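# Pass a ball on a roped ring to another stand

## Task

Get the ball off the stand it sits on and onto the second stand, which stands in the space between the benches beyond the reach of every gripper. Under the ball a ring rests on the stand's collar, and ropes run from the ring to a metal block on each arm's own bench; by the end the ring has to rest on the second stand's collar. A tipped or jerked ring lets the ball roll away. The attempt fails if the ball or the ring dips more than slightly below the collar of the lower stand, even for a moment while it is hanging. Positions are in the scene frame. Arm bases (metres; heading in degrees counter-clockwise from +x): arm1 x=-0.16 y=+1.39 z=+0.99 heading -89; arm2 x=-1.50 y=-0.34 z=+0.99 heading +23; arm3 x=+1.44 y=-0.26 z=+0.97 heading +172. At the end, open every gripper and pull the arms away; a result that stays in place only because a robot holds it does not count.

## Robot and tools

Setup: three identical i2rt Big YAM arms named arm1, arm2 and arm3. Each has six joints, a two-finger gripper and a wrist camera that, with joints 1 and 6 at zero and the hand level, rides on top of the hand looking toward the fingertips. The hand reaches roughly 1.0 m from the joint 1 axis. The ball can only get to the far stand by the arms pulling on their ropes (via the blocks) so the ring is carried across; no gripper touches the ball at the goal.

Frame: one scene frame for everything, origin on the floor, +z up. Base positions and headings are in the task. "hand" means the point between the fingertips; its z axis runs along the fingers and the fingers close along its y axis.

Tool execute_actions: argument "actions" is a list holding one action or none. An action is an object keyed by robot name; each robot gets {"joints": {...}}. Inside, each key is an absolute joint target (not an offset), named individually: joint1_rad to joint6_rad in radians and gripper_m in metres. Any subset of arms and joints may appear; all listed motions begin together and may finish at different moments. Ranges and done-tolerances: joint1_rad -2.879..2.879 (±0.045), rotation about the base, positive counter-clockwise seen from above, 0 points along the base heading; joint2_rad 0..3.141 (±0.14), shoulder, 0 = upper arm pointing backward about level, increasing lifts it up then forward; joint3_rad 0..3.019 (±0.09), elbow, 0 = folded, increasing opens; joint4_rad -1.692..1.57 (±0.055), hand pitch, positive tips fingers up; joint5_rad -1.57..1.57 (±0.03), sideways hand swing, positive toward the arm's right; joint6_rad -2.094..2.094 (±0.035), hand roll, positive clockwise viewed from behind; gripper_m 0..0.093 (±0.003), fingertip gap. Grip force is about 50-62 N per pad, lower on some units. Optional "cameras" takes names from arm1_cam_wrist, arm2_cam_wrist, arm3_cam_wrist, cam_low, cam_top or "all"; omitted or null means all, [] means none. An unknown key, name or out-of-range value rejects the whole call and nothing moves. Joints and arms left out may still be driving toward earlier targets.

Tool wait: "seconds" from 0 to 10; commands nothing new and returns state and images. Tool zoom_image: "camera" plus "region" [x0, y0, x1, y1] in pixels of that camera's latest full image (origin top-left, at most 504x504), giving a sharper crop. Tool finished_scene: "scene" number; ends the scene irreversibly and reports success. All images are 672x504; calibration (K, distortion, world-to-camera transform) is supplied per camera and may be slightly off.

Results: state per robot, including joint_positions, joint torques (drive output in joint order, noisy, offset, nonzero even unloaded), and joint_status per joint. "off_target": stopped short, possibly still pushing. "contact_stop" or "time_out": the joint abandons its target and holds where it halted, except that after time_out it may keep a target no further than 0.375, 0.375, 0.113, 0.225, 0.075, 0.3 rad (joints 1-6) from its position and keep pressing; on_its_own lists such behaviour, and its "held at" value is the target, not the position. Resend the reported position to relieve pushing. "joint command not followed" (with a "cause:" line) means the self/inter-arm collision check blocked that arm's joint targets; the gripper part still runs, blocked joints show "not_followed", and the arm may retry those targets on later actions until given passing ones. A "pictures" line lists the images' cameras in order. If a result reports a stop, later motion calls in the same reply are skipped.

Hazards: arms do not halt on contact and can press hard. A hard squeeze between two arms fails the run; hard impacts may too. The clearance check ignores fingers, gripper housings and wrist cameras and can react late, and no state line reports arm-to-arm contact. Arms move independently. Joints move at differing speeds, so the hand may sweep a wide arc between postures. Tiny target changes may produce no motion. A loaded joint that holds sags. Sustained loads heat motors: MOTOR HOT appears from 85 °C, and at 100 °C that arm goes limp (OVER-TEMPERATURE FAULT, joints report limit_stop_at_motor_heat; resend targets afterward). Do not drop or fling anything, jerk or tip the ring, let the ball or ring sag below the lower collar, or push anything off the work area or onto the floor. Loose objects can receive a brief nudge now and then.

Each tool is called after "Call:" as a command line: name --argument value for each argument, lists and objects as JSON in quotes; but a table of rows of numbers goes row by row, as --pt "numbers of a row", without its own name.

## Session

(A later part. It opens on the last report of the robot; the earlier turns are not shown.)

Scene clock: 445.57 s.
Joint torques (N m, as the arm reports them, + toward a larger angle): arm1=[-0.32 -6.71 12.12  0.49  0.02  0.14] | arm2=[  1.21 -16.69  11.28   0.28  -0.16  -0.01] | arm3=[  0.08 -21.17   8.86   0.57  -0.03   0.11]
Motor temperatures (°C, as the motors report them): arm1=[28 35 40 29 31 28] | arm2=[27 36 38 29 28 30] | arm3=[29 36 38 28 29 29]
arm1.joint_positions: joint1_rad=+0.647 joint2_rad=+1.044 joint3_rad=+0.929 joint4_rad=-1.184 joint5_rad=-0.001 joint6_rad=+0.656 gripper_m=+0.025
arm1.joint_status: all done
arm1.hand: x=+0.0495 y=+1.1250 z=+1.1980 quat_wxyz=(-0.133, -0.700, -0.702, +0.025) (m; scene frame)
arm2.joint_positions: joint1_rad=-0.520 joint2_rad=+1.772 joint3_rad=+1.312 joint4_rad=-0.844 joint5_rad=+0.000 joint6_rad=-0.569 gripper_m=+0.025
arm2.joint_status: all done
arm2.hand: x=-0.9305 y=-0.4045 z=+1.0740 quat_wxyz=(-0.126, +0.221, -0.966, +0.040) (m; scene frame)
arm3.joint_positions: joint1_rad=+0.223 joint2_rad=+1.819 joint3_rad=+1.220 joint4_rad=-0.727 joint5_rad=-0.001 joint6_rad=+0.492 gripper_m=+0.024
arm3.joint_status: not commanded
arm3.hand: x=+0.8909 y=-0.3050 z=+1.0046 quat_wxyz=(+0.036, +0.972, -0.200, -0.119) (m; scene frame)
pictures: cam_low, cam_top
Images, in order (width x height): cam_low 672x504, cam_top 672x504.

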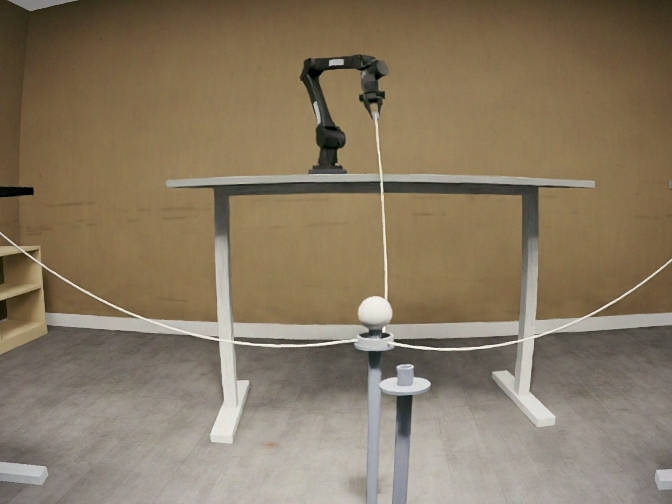

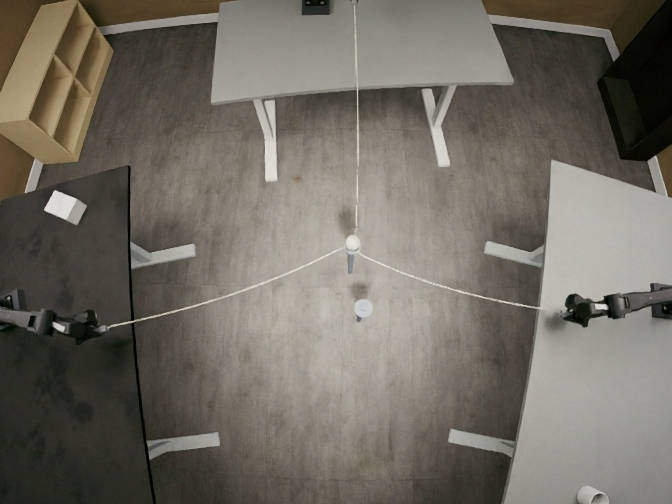

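Call:
execute_actions --actions '[{"arm1": {"joints": {"joint2_rad": 0.985}}, "arm2": {"joints": {"joint2_rad": 1.705}}, "arm3": {"joints": {"joint2_rad": 1.742}}}]' --cameras '["cam_low", "cam_top"]'

Call:
zoom_image --camera "cam_low" --region '[330, 285, 420, 365]'

Scene clock: 525.80 s.
Joint torques (N m, as the arm reports them, + toward a larger angle): arm1=[-0.29 -7.67 12.27  0.57  0.01  0.14] | arm2=[  1.28 -16.58  11.6    0.46  -0.14   0.  ] | arm3=[ -0.71 -21.07   9.01   0.52  -0.04   0.08]
Motor temperatures (°C, as the motors report them): arm1=[28 34 42 29 31 28] | arm2=[27 37 39 29 28 30] | arm3=[29 37 39 28 29 29]
arm1.joint_positions: joint1_rad=+0.647 joint2_rad=+0.997 joint3_rad=+0.929 joint4_rad=-1.184 joint5_rad=-0.001 joint6_rad=+0.657 gripper_m=+0.025
arm1.joint_status: all done
arm1.hand: x=+0.0472 y=+1.1283 z=+1.2124 quat_wxyz=(-0.156, -0.697, -0.699, +0.028) (m; scene frame)
arm2.joint_positions: joint1_rad=-0.520 joint2_rad=+1.705 joint3_rad=+1.312 joint4_rad=-0.846 joint5_rad=+0.000 joint6_rad=-0.569 gripper_m=+0.025
arm2.joint_status: all done
arm2.hand: x=-0.9289 y=-0.4050 z=+1.1106 quat_wxyz=(-0.157, +0.220, -0.961, +0.051) (m; scene frame)
arm3.joint_positions: joint1_rad=+0.223 joint2_rad=+1.775 joint3_rad=+1.220 joint4_rad=-0.727 joint5_rad=-0.001 joint6_rad=+0.492 gripper_m=+0.024
arm3.joint_status: all done
arm3.hand: x=+0.8870 y=-0.3053 z=+1.0282 quat_wxyz=(+0.042, +0.969, -0.200, -0.140) (m; scene frame)
pictures: cam_low, cam_top
Images, in order (width x height): cam_low 672x504, cam_top 672x504.

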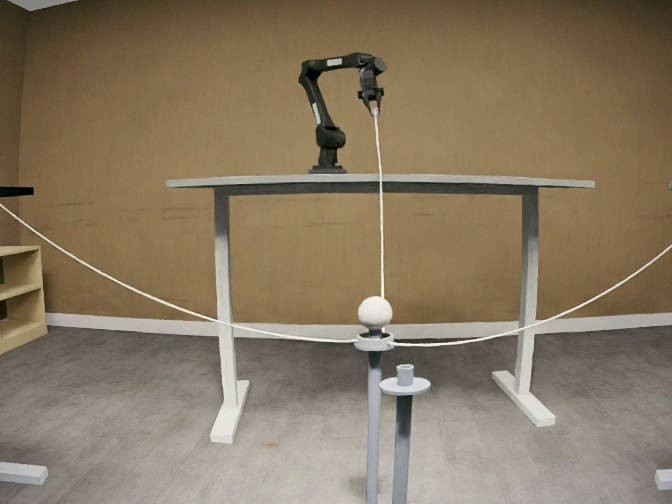

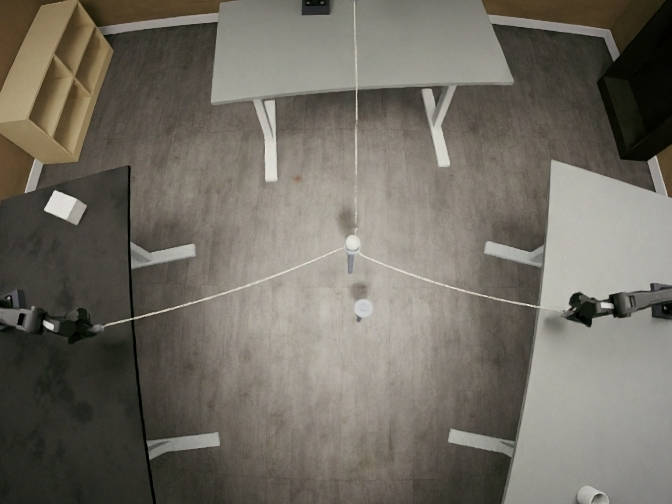

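Region (330, 285, 420, 365) of cam_low's 672x504 image, scaled by 5.600, with more detail than that image has.

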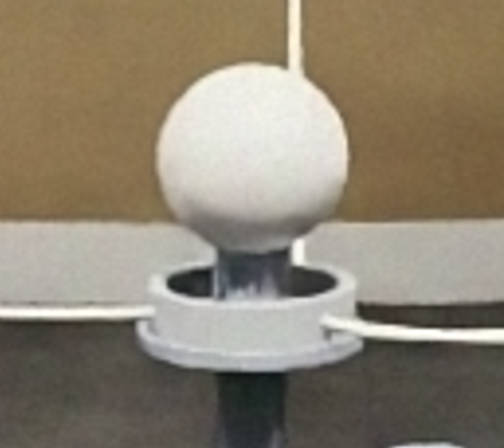

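Call:
execute_actions --actions '[{"arm1": {"joints": {"joint2_rad": 0.94}}, "arm2": {"joints": {"joint2_rad": 1.672}}, "arm3": {"joints": {"joint2_rad": 1.695}}}]' --cameras '["cam_low", "cam_top"]'

Call:
zoom_image --camera "cam_low" --region '[330, 285, 420, 365]'

Scene clock: 542.20 s.
Joint torques (N m, as the arm reports them, + toward a larger angle): arm1=[-0.3  -7.02 12.35  0.63  0.02  0.13] | arm2=[  1.07 -17.94  11.7    0.43  -0.14   0.03] | arm3=[ -0.48 -19.83   9.08   0.66  -0.05   0.09]
Motor temperatures (°C, as the motors report them): arm1=[28 34 43 29 31 28] | arm2=[27 37 40 29 28 30] | arm3=[29 37 40 28 29 29]
arm1.joint_positions: joint1_rad=+0.647 joint2_rad=+0.952 joint3_rad=+0.929 joint4_rad=-1.184 joint5_rad=-0.001 joint6_rad=+0.657 gripper_m=+0.025
arm1.joint_status: all done
arm1.hand: x=+0.0445 y=+1.1321 z=+1.2264 quat_wxyz=(-0.178, -0.694, -0.697, +0.030) (m; scene frame)
arm2.joint_positions: joint1_rad=-0.520 joint2_rad=+1.685 joint3_rad=+1.312 joint4_rad=-0.846 joint5_rad=+0.000 joint6_rad=-0.569 gripper_m=+0.025
arm2.joint_status: all done
arm2.hand: x=-0.9287 y=-0.4051 z=+1.1216 quat_wxyz=(-0.166, +0.220, -0.960, +0.055) (m; scene frame)
arm3.joint_positions: joint1_rad=+0.223 joint2_rad=+1.727 joint3_rad=+1.220 joint4_rad=-0.728 joint5_rad=-0.001 joint6_rad=+0.492 gripper_m=+0.024
arm3.joint_status: all done
arm3.hand: x=+0.8842 y=-0.3055 z=+1.0544 quat_wxyz=(+0.049, +0.965, -0.199, -0.162) (m; scene frame)
pictures: cam_low, cam_top
Images, in order (width x height): cam_low 672x504, cam_top 672x504.

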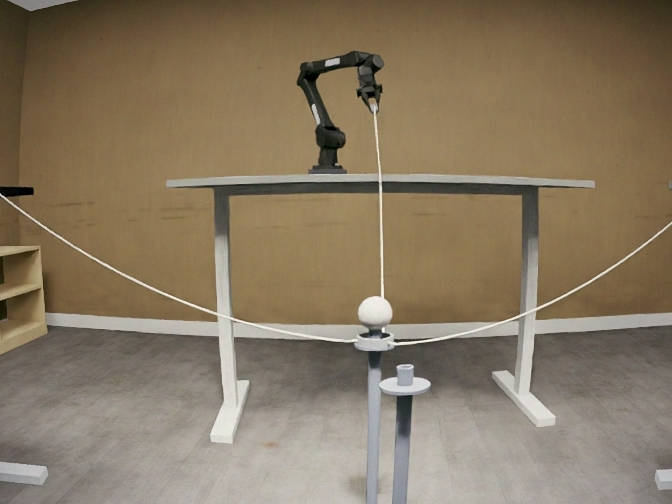

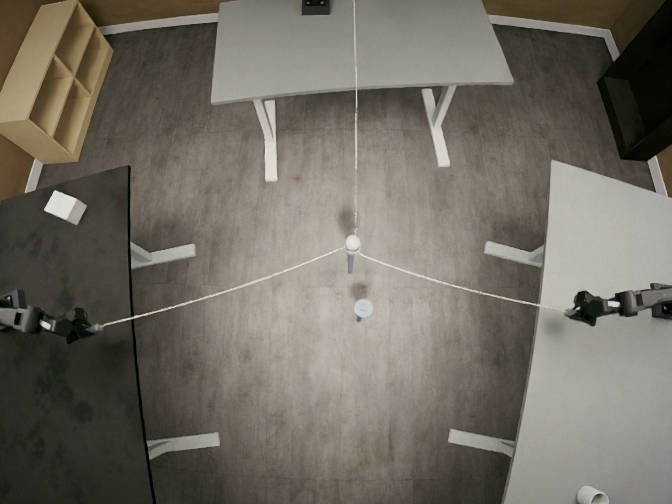

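Region (330, 285, 420, 365) of cam_low's 672x504 image, scaled by 5.600, with more detail than that image has.

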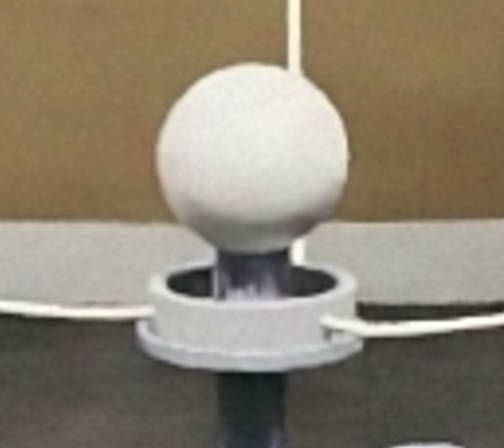

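Call:
zoom_image --camera "cam_top" --region '[325, 220, 385, 280]'

Call:
execute_actions --actions '[{"arm2": {"joints": {"joint2_rad": 1.637}}, "arm3": {"joints": {"joint2_rad": 1.655}}}]' --cameras '["cam_low", "cam_top"]'

Call:
zoom_image --camera "cam_low" --region '[330, 285, 420, 365]'

Region (325, 220, 385, 280) of cam_top's 672x504 image, scaled by 8.400, with more detail than that image has.

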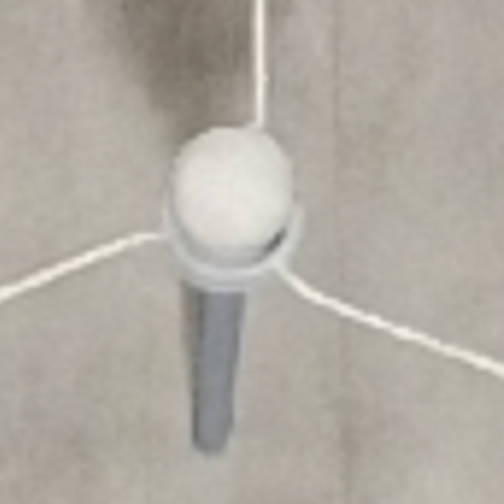

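Scene clock: 551.13 s.
Joint torques (N m, as the arm reports them, + toward a larger angle): arm1=[-0.36 -7.03 12.38  0.64  0.01  0.13] | arm2=[  1.1  -17.71  11.85   0.59  -0.13   0.02] | arm3=[ -0.04 -20.41   9.47   0.85  -0.04   0.04]
Motor temperatures (°C, as the motors report them): arm1=[28 34 43 29 31 28] | arm2=[27 37 40 29 28 30] | arm3=[29 37 40 28 29 29]
arm1.joint_positions: joint1_rad=+0.647 joint2_rad=+0.952 joint3_rad=+0.929 joint4_rad=-1.184 joint5_rad=-0.001 joint6_rad=+0.657 gripper_m=+0.025
arm1.joint_status: not commanded
arm1.hand: x=+0.0445 y=+1.1321 z=+1.2264 quat_wxyz=(-0.178, -0.694, -0.697, +0.030) (m; scene frame)
arm2.joint_positions: joint1_rad=-0.520 joint2_rad=+1.645 joint3_rad=+1.312 joint4_rad=-0.846 joint5_rad=+0.000 joint6_rad=-0.569 gripper_m=+0.025
arm2.joint_status: all done
arm2.hand: x=-0.9291 y=-0.4053 z=+1.1436 quat_wxyz=(-0.184, +0.219, -0.956, +0.061) (m; scene frame)
arm3.joint_positions: joint1_rad=+0.223 joint2_rad=+1.689 joint3_rad=+1.220 joint4_rad=-0.728 joint5_rad=-0.001 joint6_rad=+0.492 gripper_m=+0.024
arm3.joint_status: all done
arm3.hand: x=+0.8826 y=-0.3057 z=+1.0747 quat_wxyz=(+0.054, +0.962, -0.198, -0.180) (m; scene frame)
pictures: cam_low, cam_top
Images, in order (width x height): cam_low 672x504, cam_top 672x504.

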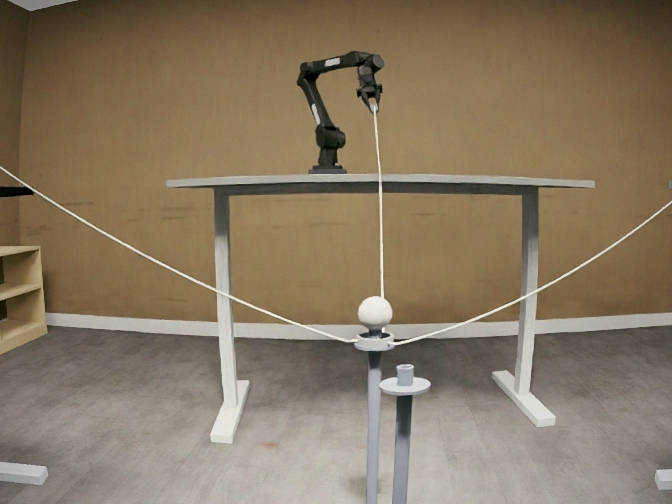

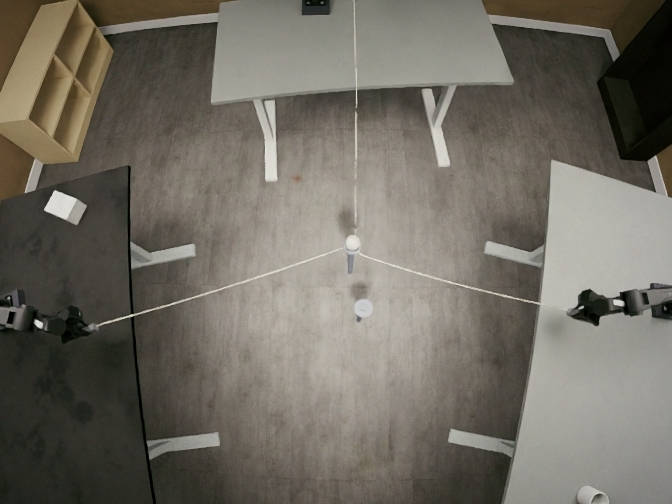

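Region (330, 285, 420, 365) of cam_low's 672x504 image, scaled by 5.600, with more detail than that image has.

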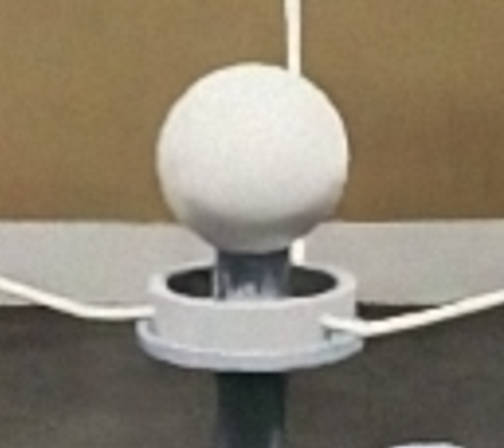

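Call:
execute_actions --actions '[{"arm1": {"joints": {"joint2_rad": 0.915}}, "arm2": {"joints": {"joint2_rad": 1.612}}, "arm3": {"joints": {"joint2_rad": 1.615}}}]' --cameras '["cam_low", "cam_top"]'

Call:
zoom_image --camera "cam_low" --region '[330, 285, 420, 365]'

Call:
zoom_image --camera "cam_top" --region '[325, 220, 385, 280]'

Scene clock: 566.87 s.
Joint torques (N m, as the arm reports them, + toward a larger angle): arm1=[-0.24 -7.38 12.42  0.69  0.01  0.13] | arm2=[  1.14 -17.79  11.95   0.62  -0.14   0.01] | arm3=[ -0.29 -19.9    9.76   0.74  -0.02   0.07]
Motor temperatures (°C, as the motors report them): arm1=[28 34 43 29 31 28] | arm2=[27 38 41 29 28 30] | arm3=[29 37 40 28 29 29]
arm1.joint_positions: joint1_rad=+0.647 joint2_rad=+0.932 joint3_rad=+0.929 joint4_rad=-1.184 joint5_rad=-0.001 joint6_rad=+0.657 gripper_m=+0.025
arm1.joint_status: all done
arm1.hand: x=+0.0433 y=+1.1339 z=+1.2324 quat_wxyz=(-0.187, -0.693, -0.695, +0.032) (m; scene frame)
arm2.joint_positions: joint1_rad=-0.520 joint2_rad=+1.628 joint3_rad=+1.312 joint4_rad=-0.846 joint5_rad=+0.000 joint6_rad=-0.570 gripper_m=+0.025
arm2.joint_status: all done
arm2.hand: x=-0.9295 y=-0.4053 z=+1.1531 quat_wxyz=(-0.192, +0.219, -0.954, +0.064) (m; scene frame)
arm3.joint_positions: joint1_rad=+0.223 joint2_rad=+1.650 joint3_rad=+1.220 joint4_rad=-0.728 joint5_rad=-0.001 joint6_rad=+0.492 gripper_m=+0.024
arm3.joint_status: all done
arm3.hand: x=+0.8818 y=-0.3057 z=+1.0962 quat_wxyz=(+0.060, +0.958, -0.197, -0.199) (m; scene frame)
pictures: cam_low, cam_top
Images, in order (width x height): cam_low 672x504, cam_top 672x504.

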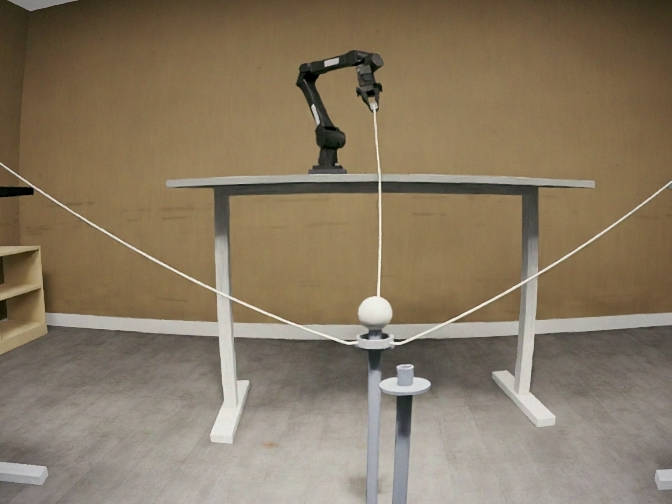

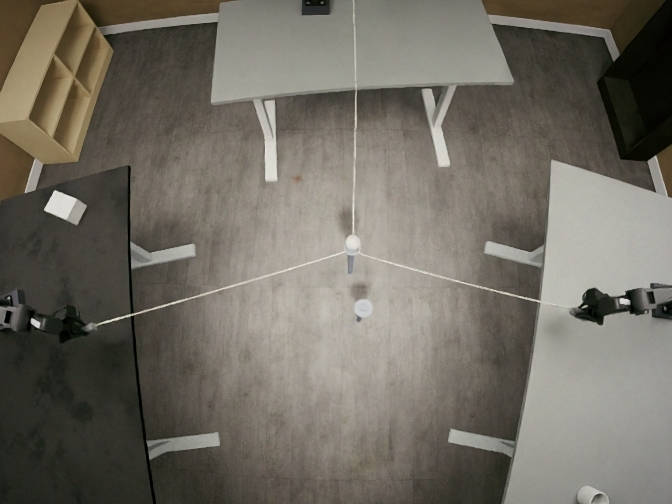

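Region (330, 285, 420, 365) of cam_low's 672x504 image, scaled by 5.600, with more detail than that image has.

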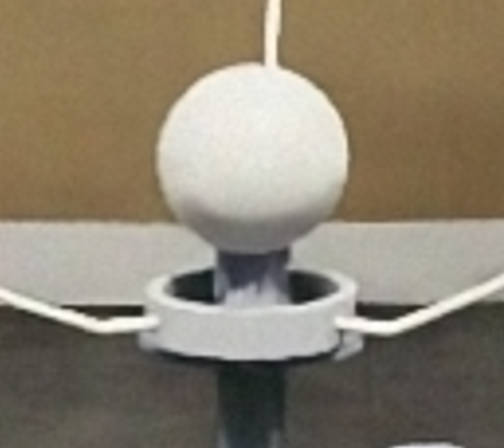

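Region (325, 220, 385, 280) of cam_top's 672x504 image, scaled by 8.400, with more detail than that image has.

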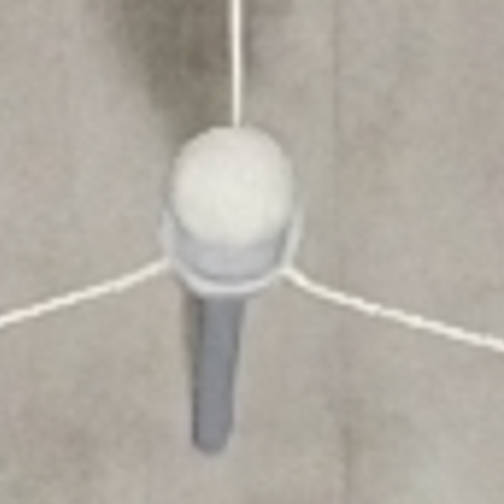

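Call:
execute_actions --actions '[{"arm1": {"joints": {"joint2_rad": 0.885, "joint3_rad": 1.025}}}]' --cameras '["cam_low", "cam_top"]'

Call:
zoom_image --camera "cam_low" --region '[330, 285, 420, 365]'

Call:
zoom_image --camera "cam_top" --region '[325, 220, 385, 280]'

Scene clock: 580.40 s.
Joint torques (N m, as the arm reports them, + toward a larger angle): arm1=[-0.29 -6.72 16.63  0.85  0.01  0.12] | arm2=[  1.17 -17.66  11.96   0.62  -0.13   0.02] | arm3=[ -0.06 -19.93   9.58   0.9   -0.05   0.03]
Motor temperatures (°C, as the motors report them): arm1=[28 34 44 29 31 28] | arm2=[27 38 41 29 28 30] | arm3=[29 37 41 28 29 29]
arm1.joint_positions: joint1_rad=+0.647 joint2_rad=+0.901 joint3_rad=+0.957 joint4_rad=-1.186 joint5_rad=-0.001 joint6_rad=+0.657 gripper_m=+0.025
arm1.joint_status: all done
arm1.hand: x=+0.0445 y=+1.1330 z=+1.2551 quat_wxyz=(-0.215, -0.689, -0.691, +0.035) (m; scene frame)
arm2.joint_positions: joint1_rad=-0.520 joint2_rad=+1.628 joint3_rad=+1.312 joint4_rad=-0.846 joint5_rad=+0.000 joint6_rad=-0.570 gripper_m=+0.025
arm2.joint_status: not commanded
arm2.hand: x=-0.9295 y=-0.4053 z=+1.1531 quat_wxyz=(-0.192, +0.219, -0.954, +0.064) (m; scene frame)
arm3.joint_positions: joint1_rad=+0.223 joint2_rad=+1.650 joint3_rad=+1.220 joint4_rad=-0.728 joint5_rad=-0.001 joint6_rad=+0.492 gripper_m=+0.024
arm3.joint_status: not commanded
arm3.hand: x=+0.8818 y=-0.3057 z=+1.0962 quat_wxyz=(+0.060, +0.958, -0.197, -0.199) (m; scene frame)
pictures: cam_low, cam_top
Images, in order (width x height): cam_low 672x504, cam_top 672x504.

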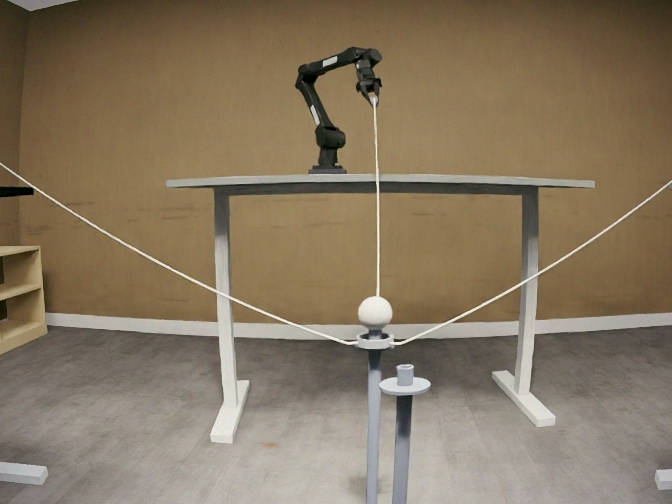

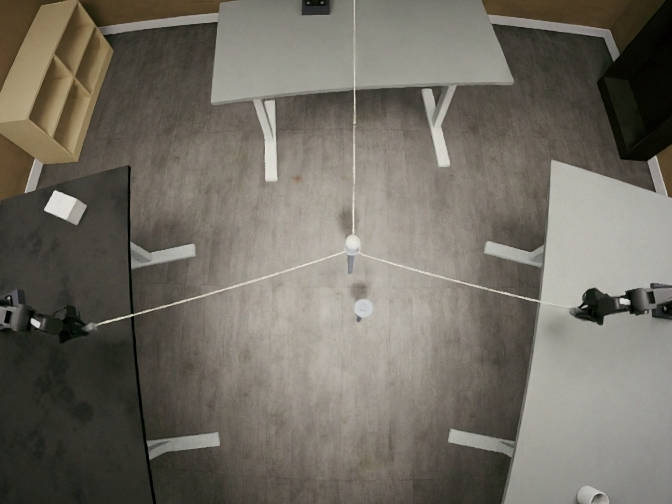

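Region (330, 285, 420, 365) of cam_low's 672x504 image, scaled by 5.600, with more detail than that image has.

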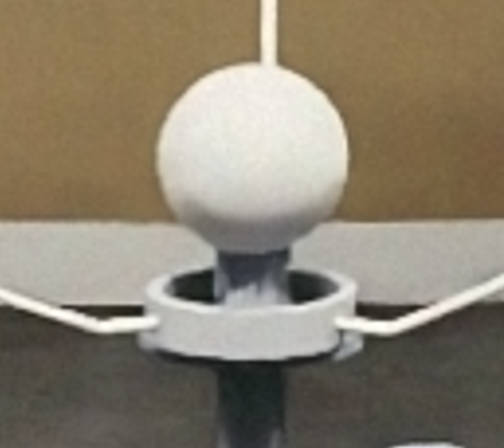

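Region (325, 220, 385, 280) of cam_top's 672x504 image, scaled by 8.400, with more detail than that image has.

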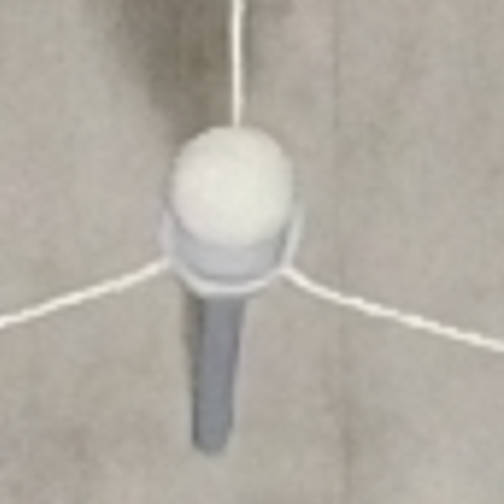

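Call:
execute_actions --actions '[{"arm1": {"joints": {"joint2_rad": 0.85, "joint3_rad": 0.992}}}]' --cameras '["cam_low", "cam_top"]'

Call:
zoom_image --camera "cam_low" --region '[330, 285, 420, 365]'

Call:
zoom_image --camera "cam_top" --region '[325, 220, 385, 280]'

Scene clock: 597.67 s.
Joint torques (N m, as the arm reports them, + toward a larger angle): arm1=[-0.39 -6.12 13.8   0.91  0.01  0.13] | arm2=[  1.15 -17.63  11.96   0.61  -0.13   0.02] | arm3=[ -0.47 -19.46   9.45   0.93  -0.02   0.04]
Motor temperatures (°C, as the motors report them): arm1=[28 33 47 29 31 28] | arm2=[27 38 41 29 28 30] | arm3=[29 37 41 28 29 29]
arm1.joint_positions: joint1_rad=+0.647 joint2_rad=+0.863 joint3_rad=+0.957 joint4_rad=-1.186 joint5_rad=-0.001 joint6_rad=+0.657 gripper_m=+0.025
arm1.joint_status: all done
arm1.hand: x=+0.0414 y=+1.1373 z=+1.2664 quat_wxyz=(-0.233, -0.686, -0.688, +0.038) (m; scene frame)
arm2.joint_positions: joint1_rad=-0.520 joint2_rad=+1.628 joint3_rad=+1.312 joint4_rad=-0.846 joint5_rad=+0.000 joint6_rad=-0.570 gripper_m=+0.025
arm2.joint_status: not commanded
arm2.hand: x=-0.9295 y=-0.4053 z=+1.1531 quat_wxyz=(-0.192, +0.219, -0.954, +0.064) (m; scene frame)
arm3.joint_positions: joint1_rad=+0.223 joint2_rad=+1.650 joint3_rad=+1.220 joint4_rad=-0.728 joint5_rad=-0.001 joint6_rad=+0.492 gripper_m=+0.024
arm3.joint_status: not commanded
arm3.hand: x=+0.8818 y=-0.3057 z=+1.0962 quat_wxyz=(+0.060, +0.958, -0.197, -0.199) (m; scene frame)
pictures: cam_low, cam_top
Images, in order (width x height): cam_low 672x504, cam_top 672x504.

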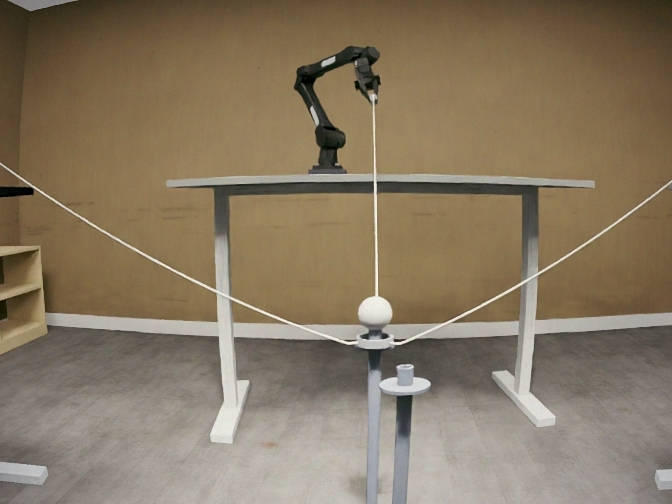

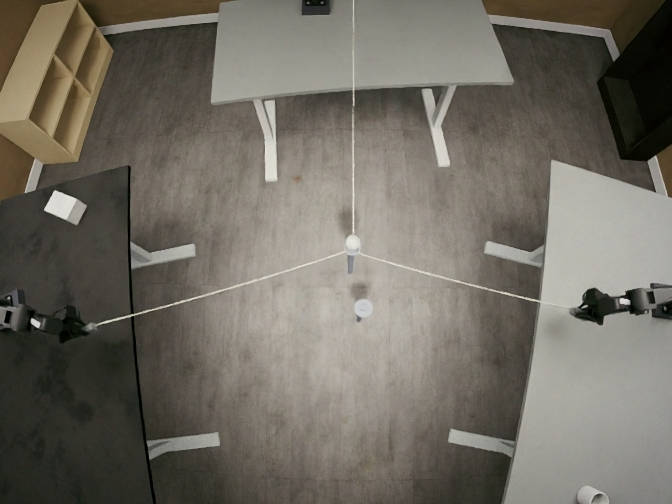

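Region (330, 285, 420, 365) of cam_low's 672x504 image, scaled by 5.600, with more detail than that image has.

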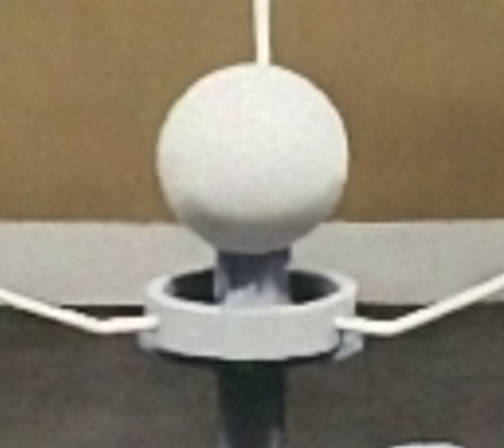

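Region (325, 220, 385, 280) of cam_top's 672x504 image, scaled by 8.400, with more detail than that image has.

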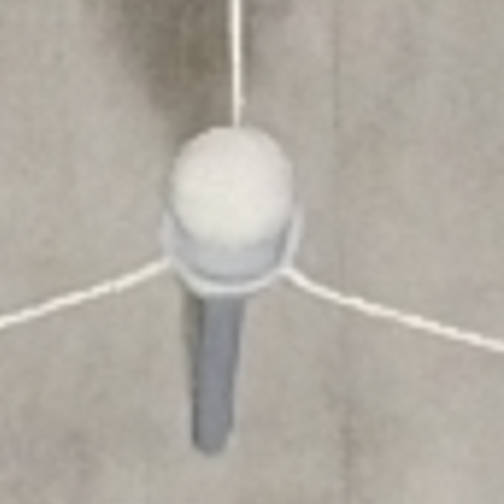

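Call:
execute_actions --actions '[{"arm1": {"joints": {"joint2_rad": 0.83, "joint4_rad": -1.34}}}]' --cameras '["cam_low", "cam_top"]'

Call:
zoom_image --camera "cam_low" --region '[330, 285, 420, 365]'

Call:
zoom_image --camera "cam_top" --region '[325, 220, 385, 280]'

Scene clock: 608.77 s.
Joint torques (N m, as the arm reports them, + toward a larger angle): arm1=[-0.25 -6.38 13.6   0.55  0.01  0.13] | arm2=[  0.77 -17.5   11.92   0.57  -0.13   0.01] | arm3=[ -0.93 -20.04   9.51   0.73  -0.06   0.02]
Motor temperatures (°C, as the motors report them): arm1=[28 33 47 29 31 28] | arm2=[27 38 41 29 28 30] | arm3=[29 37 41 28 29 29]
arm1.joint_positions: joint1_rad=+0.647 joint2_rad=+0.850 joint3_rad=+0.957 joint4_rad=-1.329 joint5_rad=-0.001 joint6_rad=+0.657 gripper_m=+0.025
arm1.joint_status: all done
arm1.hand: x=+0.0204 y=+1.1642 z=+1.2560 quat_wxyz=(-0.170, -0.696, -0.697, +0.029) (m; scene frame)
arm2.joint_positions: joint1_rad=-0.517 joint2_rad=+1.628 joint3_rad=+1.312 joint4_rad=-0.846 joint5_rad=+0.000 joint6_rad=-0.570 gripper_m=+0.025
arm2.joint_status: not commanded
arm2.hand: x=-0.9294 y=-0.4040 z=+1.1531 quat_wxyz=(-0.192, +0.220, -0.954, +0.064) (m; scene frame)
arm3.joint_positions: joint1_rad=+0.223 joint2_rad=+1.650 joint3_rad=+1.220 joint4_rad=-0.728 joint5_rad=+0.000 joint6_rad=+0.493 gripper_m=+0.024
arm3.joint_status: not commanded
arm3.hand: x=+0.8818 y=-0.3054 z=+1.0962 quat_wxyz=(+0.059, +0.958, -0.198, -0.199) (m; scene frame)
pictures: cam_low, cam_top
Images, in order (width x height): cam_low 672x504, cam_top 672x504.

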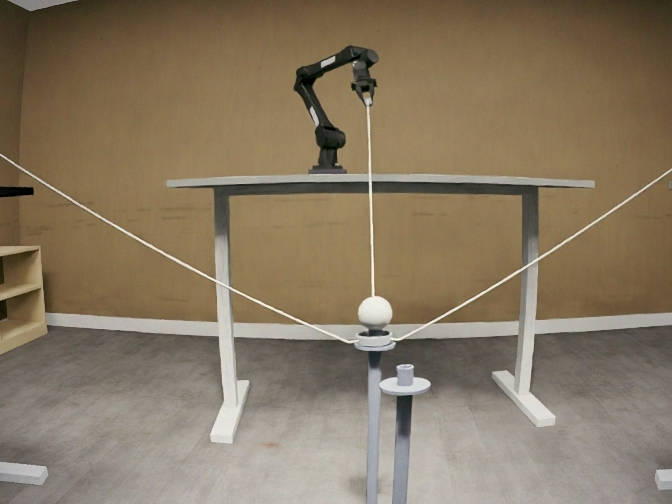

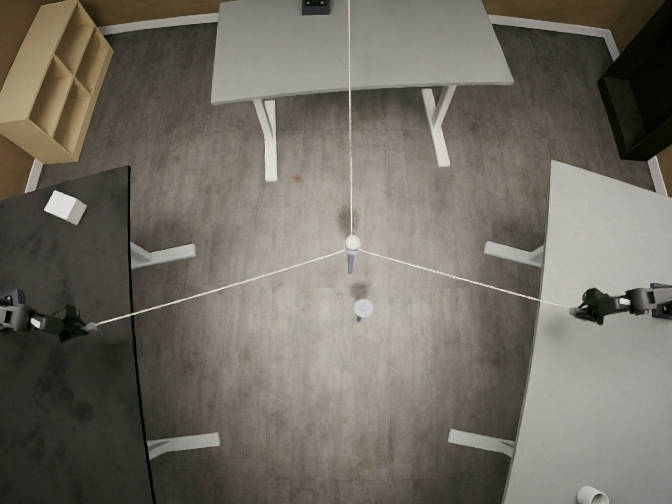

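Region (330, 285, 420, 365) of cam_low's 672x504 image, scaled by 5.600, with more detail than that image has.

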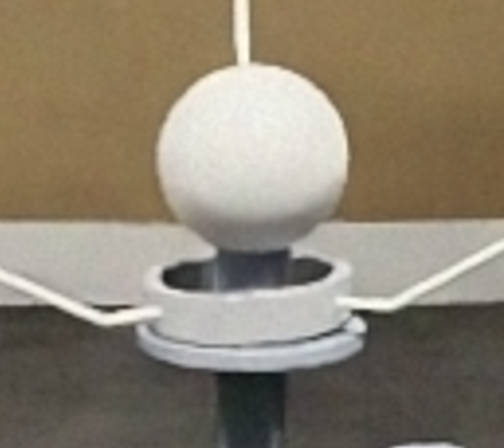

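Region (325, 220, 385, 280) of cam_top's 672x504 image, scaled by 8.400, with more detail than that image has.

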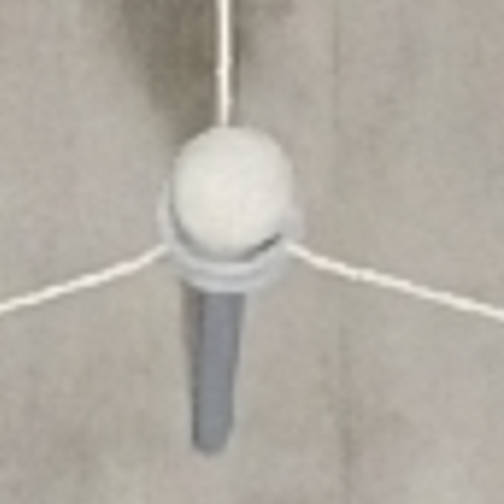

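Call:
execute_actions --actions '[{"arm1": {"joints": {"joint2_rad": 0.79}}, "arm2": {"joints": {"joint2_rad": 1.583, "joint3_rad": 1.41}}, "arm3": {"joints": {"joint2_rad": 1.579}}}]' --cameras '["cam_low", "cam_top"]'

Call:
zoom_image --camera "cam_low" --region '[330, 285, 420, 365]'

Call:
zoom_image --camera "cam_top" --region '[325, 220, 385, 280]'

Scene clock: 643.23 s.
Joint torques (N m, as the arm reports them, + toward a larger angle): arm1=[-0.27 -5.19 13.66  0.65  0.01  0.11] | arm2=[  0.88 -16.84  13.72   0.75  -0.14   0.02] | arm3=[ -0.1  -19.45   9.67   1.02  -0.07   0.07]
Motor temperatures (°C, as the motors report them): arm1=[28 33 46 29 31 28] | arm2=[27 38 42 29 28 30] | arm3=[29 37 42 28 29 29]
arm1.joint_positions: joint1_rad=+0.647 joint2_rad=+0.802 joint3_rad=+0.957 joint4_rad=-1.329 joint5_rad=-0.001 joint6_rad=+0.657 gripper_m=+0.025
arm1.joint_status: all done
arm1.hand: x=+0.0162 y=+1.1700 z=+1.2687 quat_wxyz=(-0.194, -0.692, -0.694, +0.032) (m; scene frame)
arm2.joint_positions: joint1_rad=-0.517 joint2_rad=+1.594 joint3_rad=+1.355 joint4_rad=-0.847 joint5_rad=+0.000 joint6_rad=-0.570 gripper_m=+0.025
arm2.joint_status: all done
arm2.hand: x=-0.9174 y=-0.4058 z=+1.1919 quat_wxyz=(-0.227, +0.218, -0.946, +0.076) (m; scene frame)
arm3.joint_positions: joint1_rad=+0.223 joint2_rad=+1.618 joint3_rad=+1.220 joint4_rad=-0.728 joint5_rad=+0.000 joint6_rad=+0.493 gripper_m=+0.024
arm3.joint_status: all done
arm3.hand: x=+0.8818 y=-0.3054 z=+1.1132 quat_wxyz=(+0.064, +0.955, -0.197, -0.213) (m; scene frame)
pictures: cam_low, cam_top
Images, in order (width x height): cam_low 672x504, cam_top 672x504.

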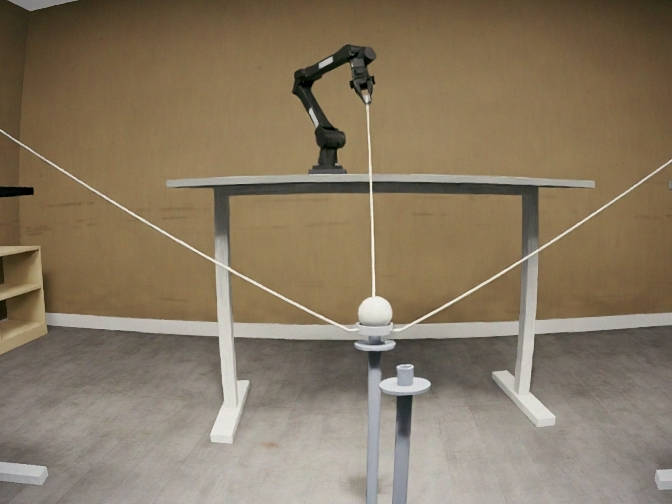

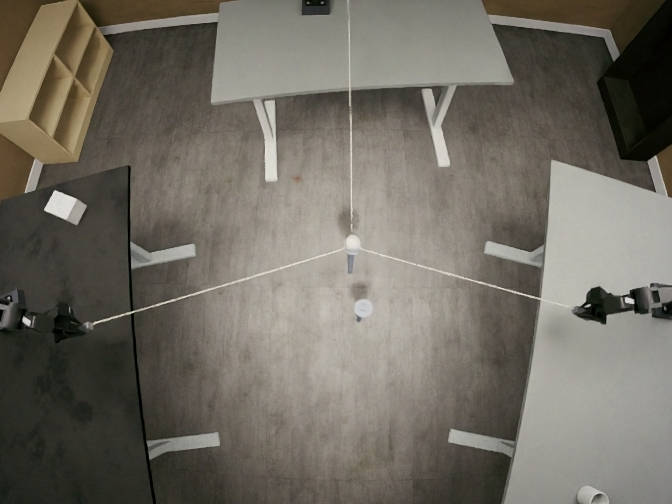

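Region (330, 285, 420, 365) of cam_low's 672x504 image, scaled by 5.600, with more detail than that image has.

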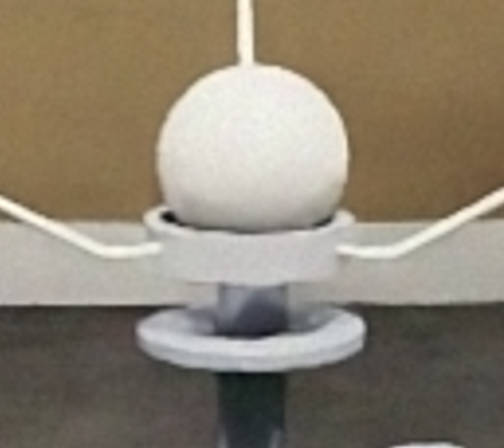

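Region (325, 220, 385, 280) of cam_top's 672x504 image, scaled by 8.400, with more detail than that image has.

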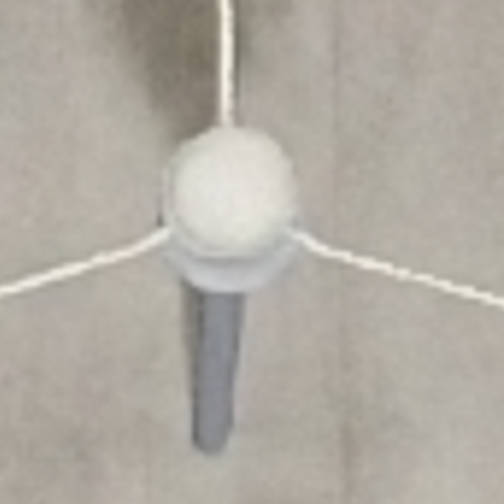

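Call:
execute_actions --actions '[{"arm1": {"joints": {"joint2_rad": 0.756}}, "arm2": {"joints": {"joint2_rad": 1.551, "joint3_rad": 1.395}}, "arm3": {"joints": {"joint2_rad": 1.541}}}]' --cameras '["cam_low", "cam_top"]'

Call:
zoom_image --camera "cam_low" --region '[330, 275, 420, 365]'

Call:
zoom_image --camera "cam_top" --region '[325, 220, 385, 280]'

Scene clock: 652.50 s.
Joint torques (N m, as the arm reports them, + toward a larger angle): arm1=[-0.22 -4.89 13.6   0.67 -0.02  0.11] | arm2=[  0.66 -17.75  12.88   0.75  -0.09   0.03] | arm3=[  0.04 -19.88  10.02   1.06  -0.12   0.03]
Motor temperatures (°C, as the motors report them): arm1=[28 33 47 29 31 28] | arm2=[27 38 43 29 28 30] | arm3=[29 37 42 28 29 29]
arm1.joint_positions: joint1_rad=+0.646 joint2_rad=+0.772 joint3_rad=+0.957 joint4_rad=-1.329 joint5_rad=+0.000 joint6_rad=+0.658 gripper_m=+0.025
arm1.joint_status: all done
arm1.hand: x=+0.0132 y=+1.1735 z=+1.2764 quat_wxyz=(-0.208, -0.691, -0.692, +0.035) (m; scene frame)
arm2.joint_positions: joint1_rad=-0.513 joint2_rad=+1.571 joint3_rad=+1.355 joint4_rad=-0.847 joint5_rad=+0.000 joint6_rad=-0.571 gripper_m=+0.025
arm2.joint_status: all done
arm2.hand: x=-0.9189 y=-0.4034 z=+1.2052 quat_wxyz=(-0.238, +0.220, -0.943, +0.079) (m; scene frame)
arm3.joint_positions: joint1_rad=+0.219 joint2_rad=+1.580 joint3_rad=+1.220 joint4_rad=-0.728 joint5_rad=+0.001 joint6_rad=+0.494 gripper_m=+0.024
arm3.joint_status: all done
arm3.hand: x=+0.8822 y=-0.3029 z=+1.1337 quat_wxyz=(+0.068, +0.950, -0.199, -0.231) (m; scene frame)
pictures: cam_low, cam_top
Images, in order (width x height): cam_low 672x504, cam_top 672x504.

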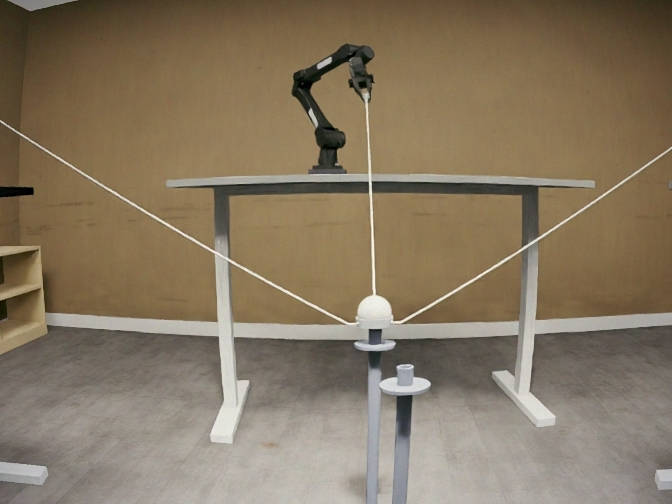

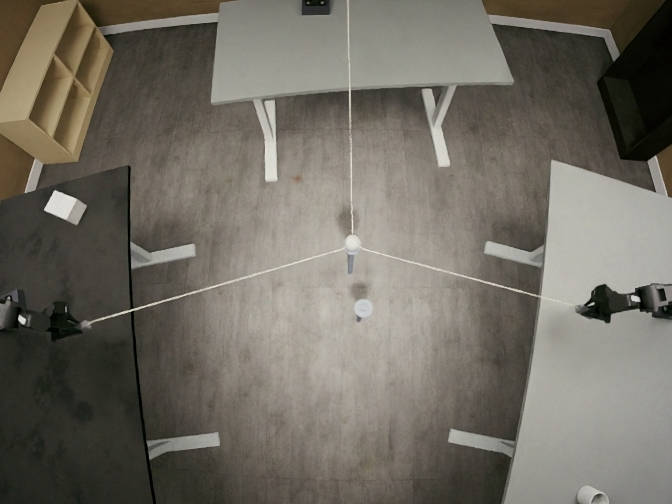

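Region (330, 275, 420, 365) of cam_low's 672x504 image, scaled by 5.600, with more detail than that image has.

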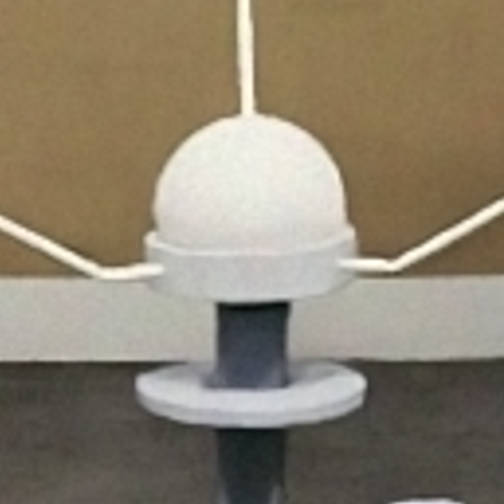

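Region (325, 220, 385, 280) of cam_top's 672x504 image, scaled by 8.400, with more detail than that image has.

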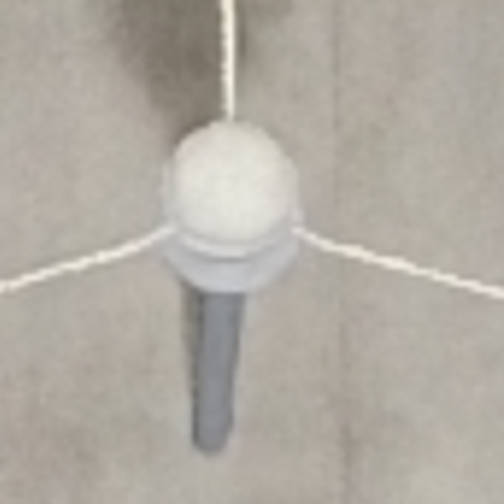

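Call:
execute_actions --actions '[{"arm1": {"joints": {"joint3_rad": 1.092}}, "arm2": {"joints": {"joint2_rad": 1.522}}, "arm3": {"joints": {"joint2_rad": 1.503}}}]' --cameras '["cam_low", "cam_top"]'

Call:
zoom_image --camera "cam_low" --region '[325, 260, 425, 360]'

Scene clock: 679.80 s.
Joint torques (N m, as the arm reports them, + toward a larger angle): arm1=[-0.12 -5.04 16.52  0.9  -0.02  0.1 ] | arm2=[  0.84 -16.94  12.96   0.76  -0.08   0.02] | arm3=[  0.2  -19.26   9.79   0.89  -0.12   0.01]
Motor temperatures (°C, as the motors report them): arm1=[28 33 47 29 31 28] | arm2=[27 38 43 29 28 30] | arm3=[29 37 42 28 29 29]
arm1.joint_positions: joint1_rad=+0.646 joint2_rad=+0.772 joint3_rad=+1.024 joint4_rad=-1.332 joint5_rad=+0.000 joint6_rad=+0.658 gripper_m=+0.025
arm1.joint_status: all done
arm1.hand: x=+0.0188 y=+1.1669 z=+1.3081 quat_wxyz=(-0.239, -0.686, -0.686, +0.039) (m; scene frame)
arm2.joint_positions: joint1_rad=-0.513 joint2_rad=+1.544 joint3_rad=+1.355 joint4_rad=-0.847 joint5_rad=-0.001 joint6_rad=-0.572 gripper_m=+0.025
arm2.joint_status: all done
arm2.hand: x=-0.9214 y=-0.4032 z=+1.2203 quat_wxyz=(-0.250, +0.219, -0.939, +0.084) (m; scene frame)
arm3.joint_positions: joint1_rad=+0.219 joint2_rad=+1.546 joint3_rad=+1.220 joint4_rad=-0.728 joint5_rad=+0.001 joint6_rad=+0.494 gripper_m=+0.024
arm3.joint_status: all done
arm3.hand: x=+0.8835 y=-0.3028 z=+1.1525 quat_wxyz=(+0.073, +0.946, -0.198, -0.247) (m; scene frame)
pictures: cam_low, cam_top
Images, in order (width x height): cam_low 672x504, cam_top 672x504.

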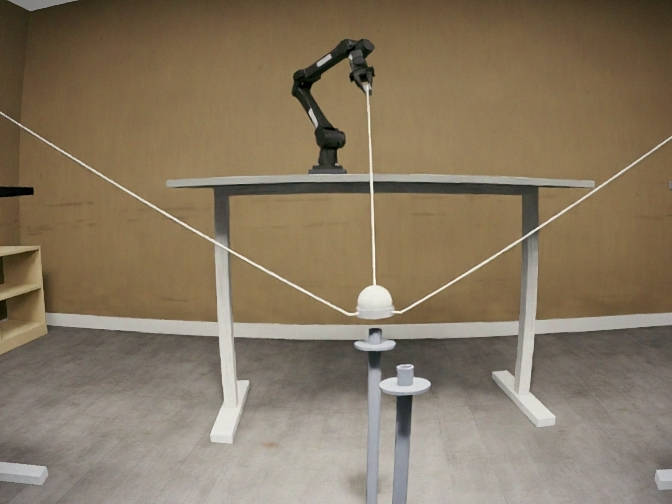

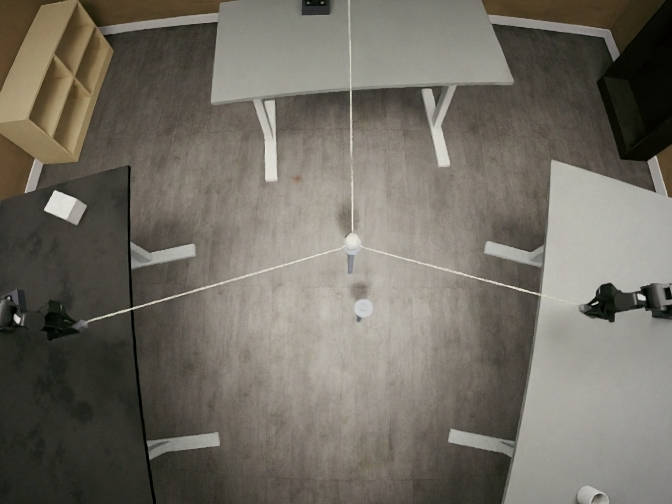

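Region (325, 260, 425, 360) of cam_low's 672x504 image, scaled by 5.040, with more detail than that image has.

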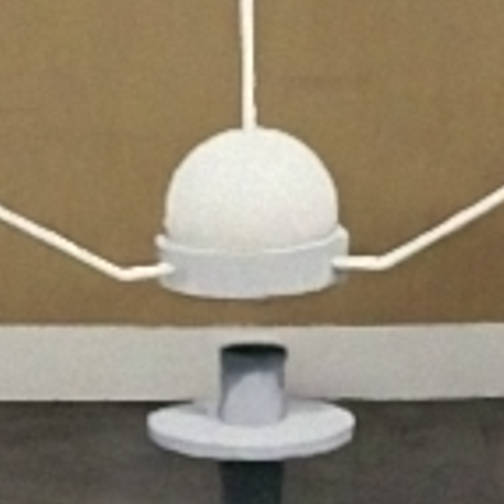

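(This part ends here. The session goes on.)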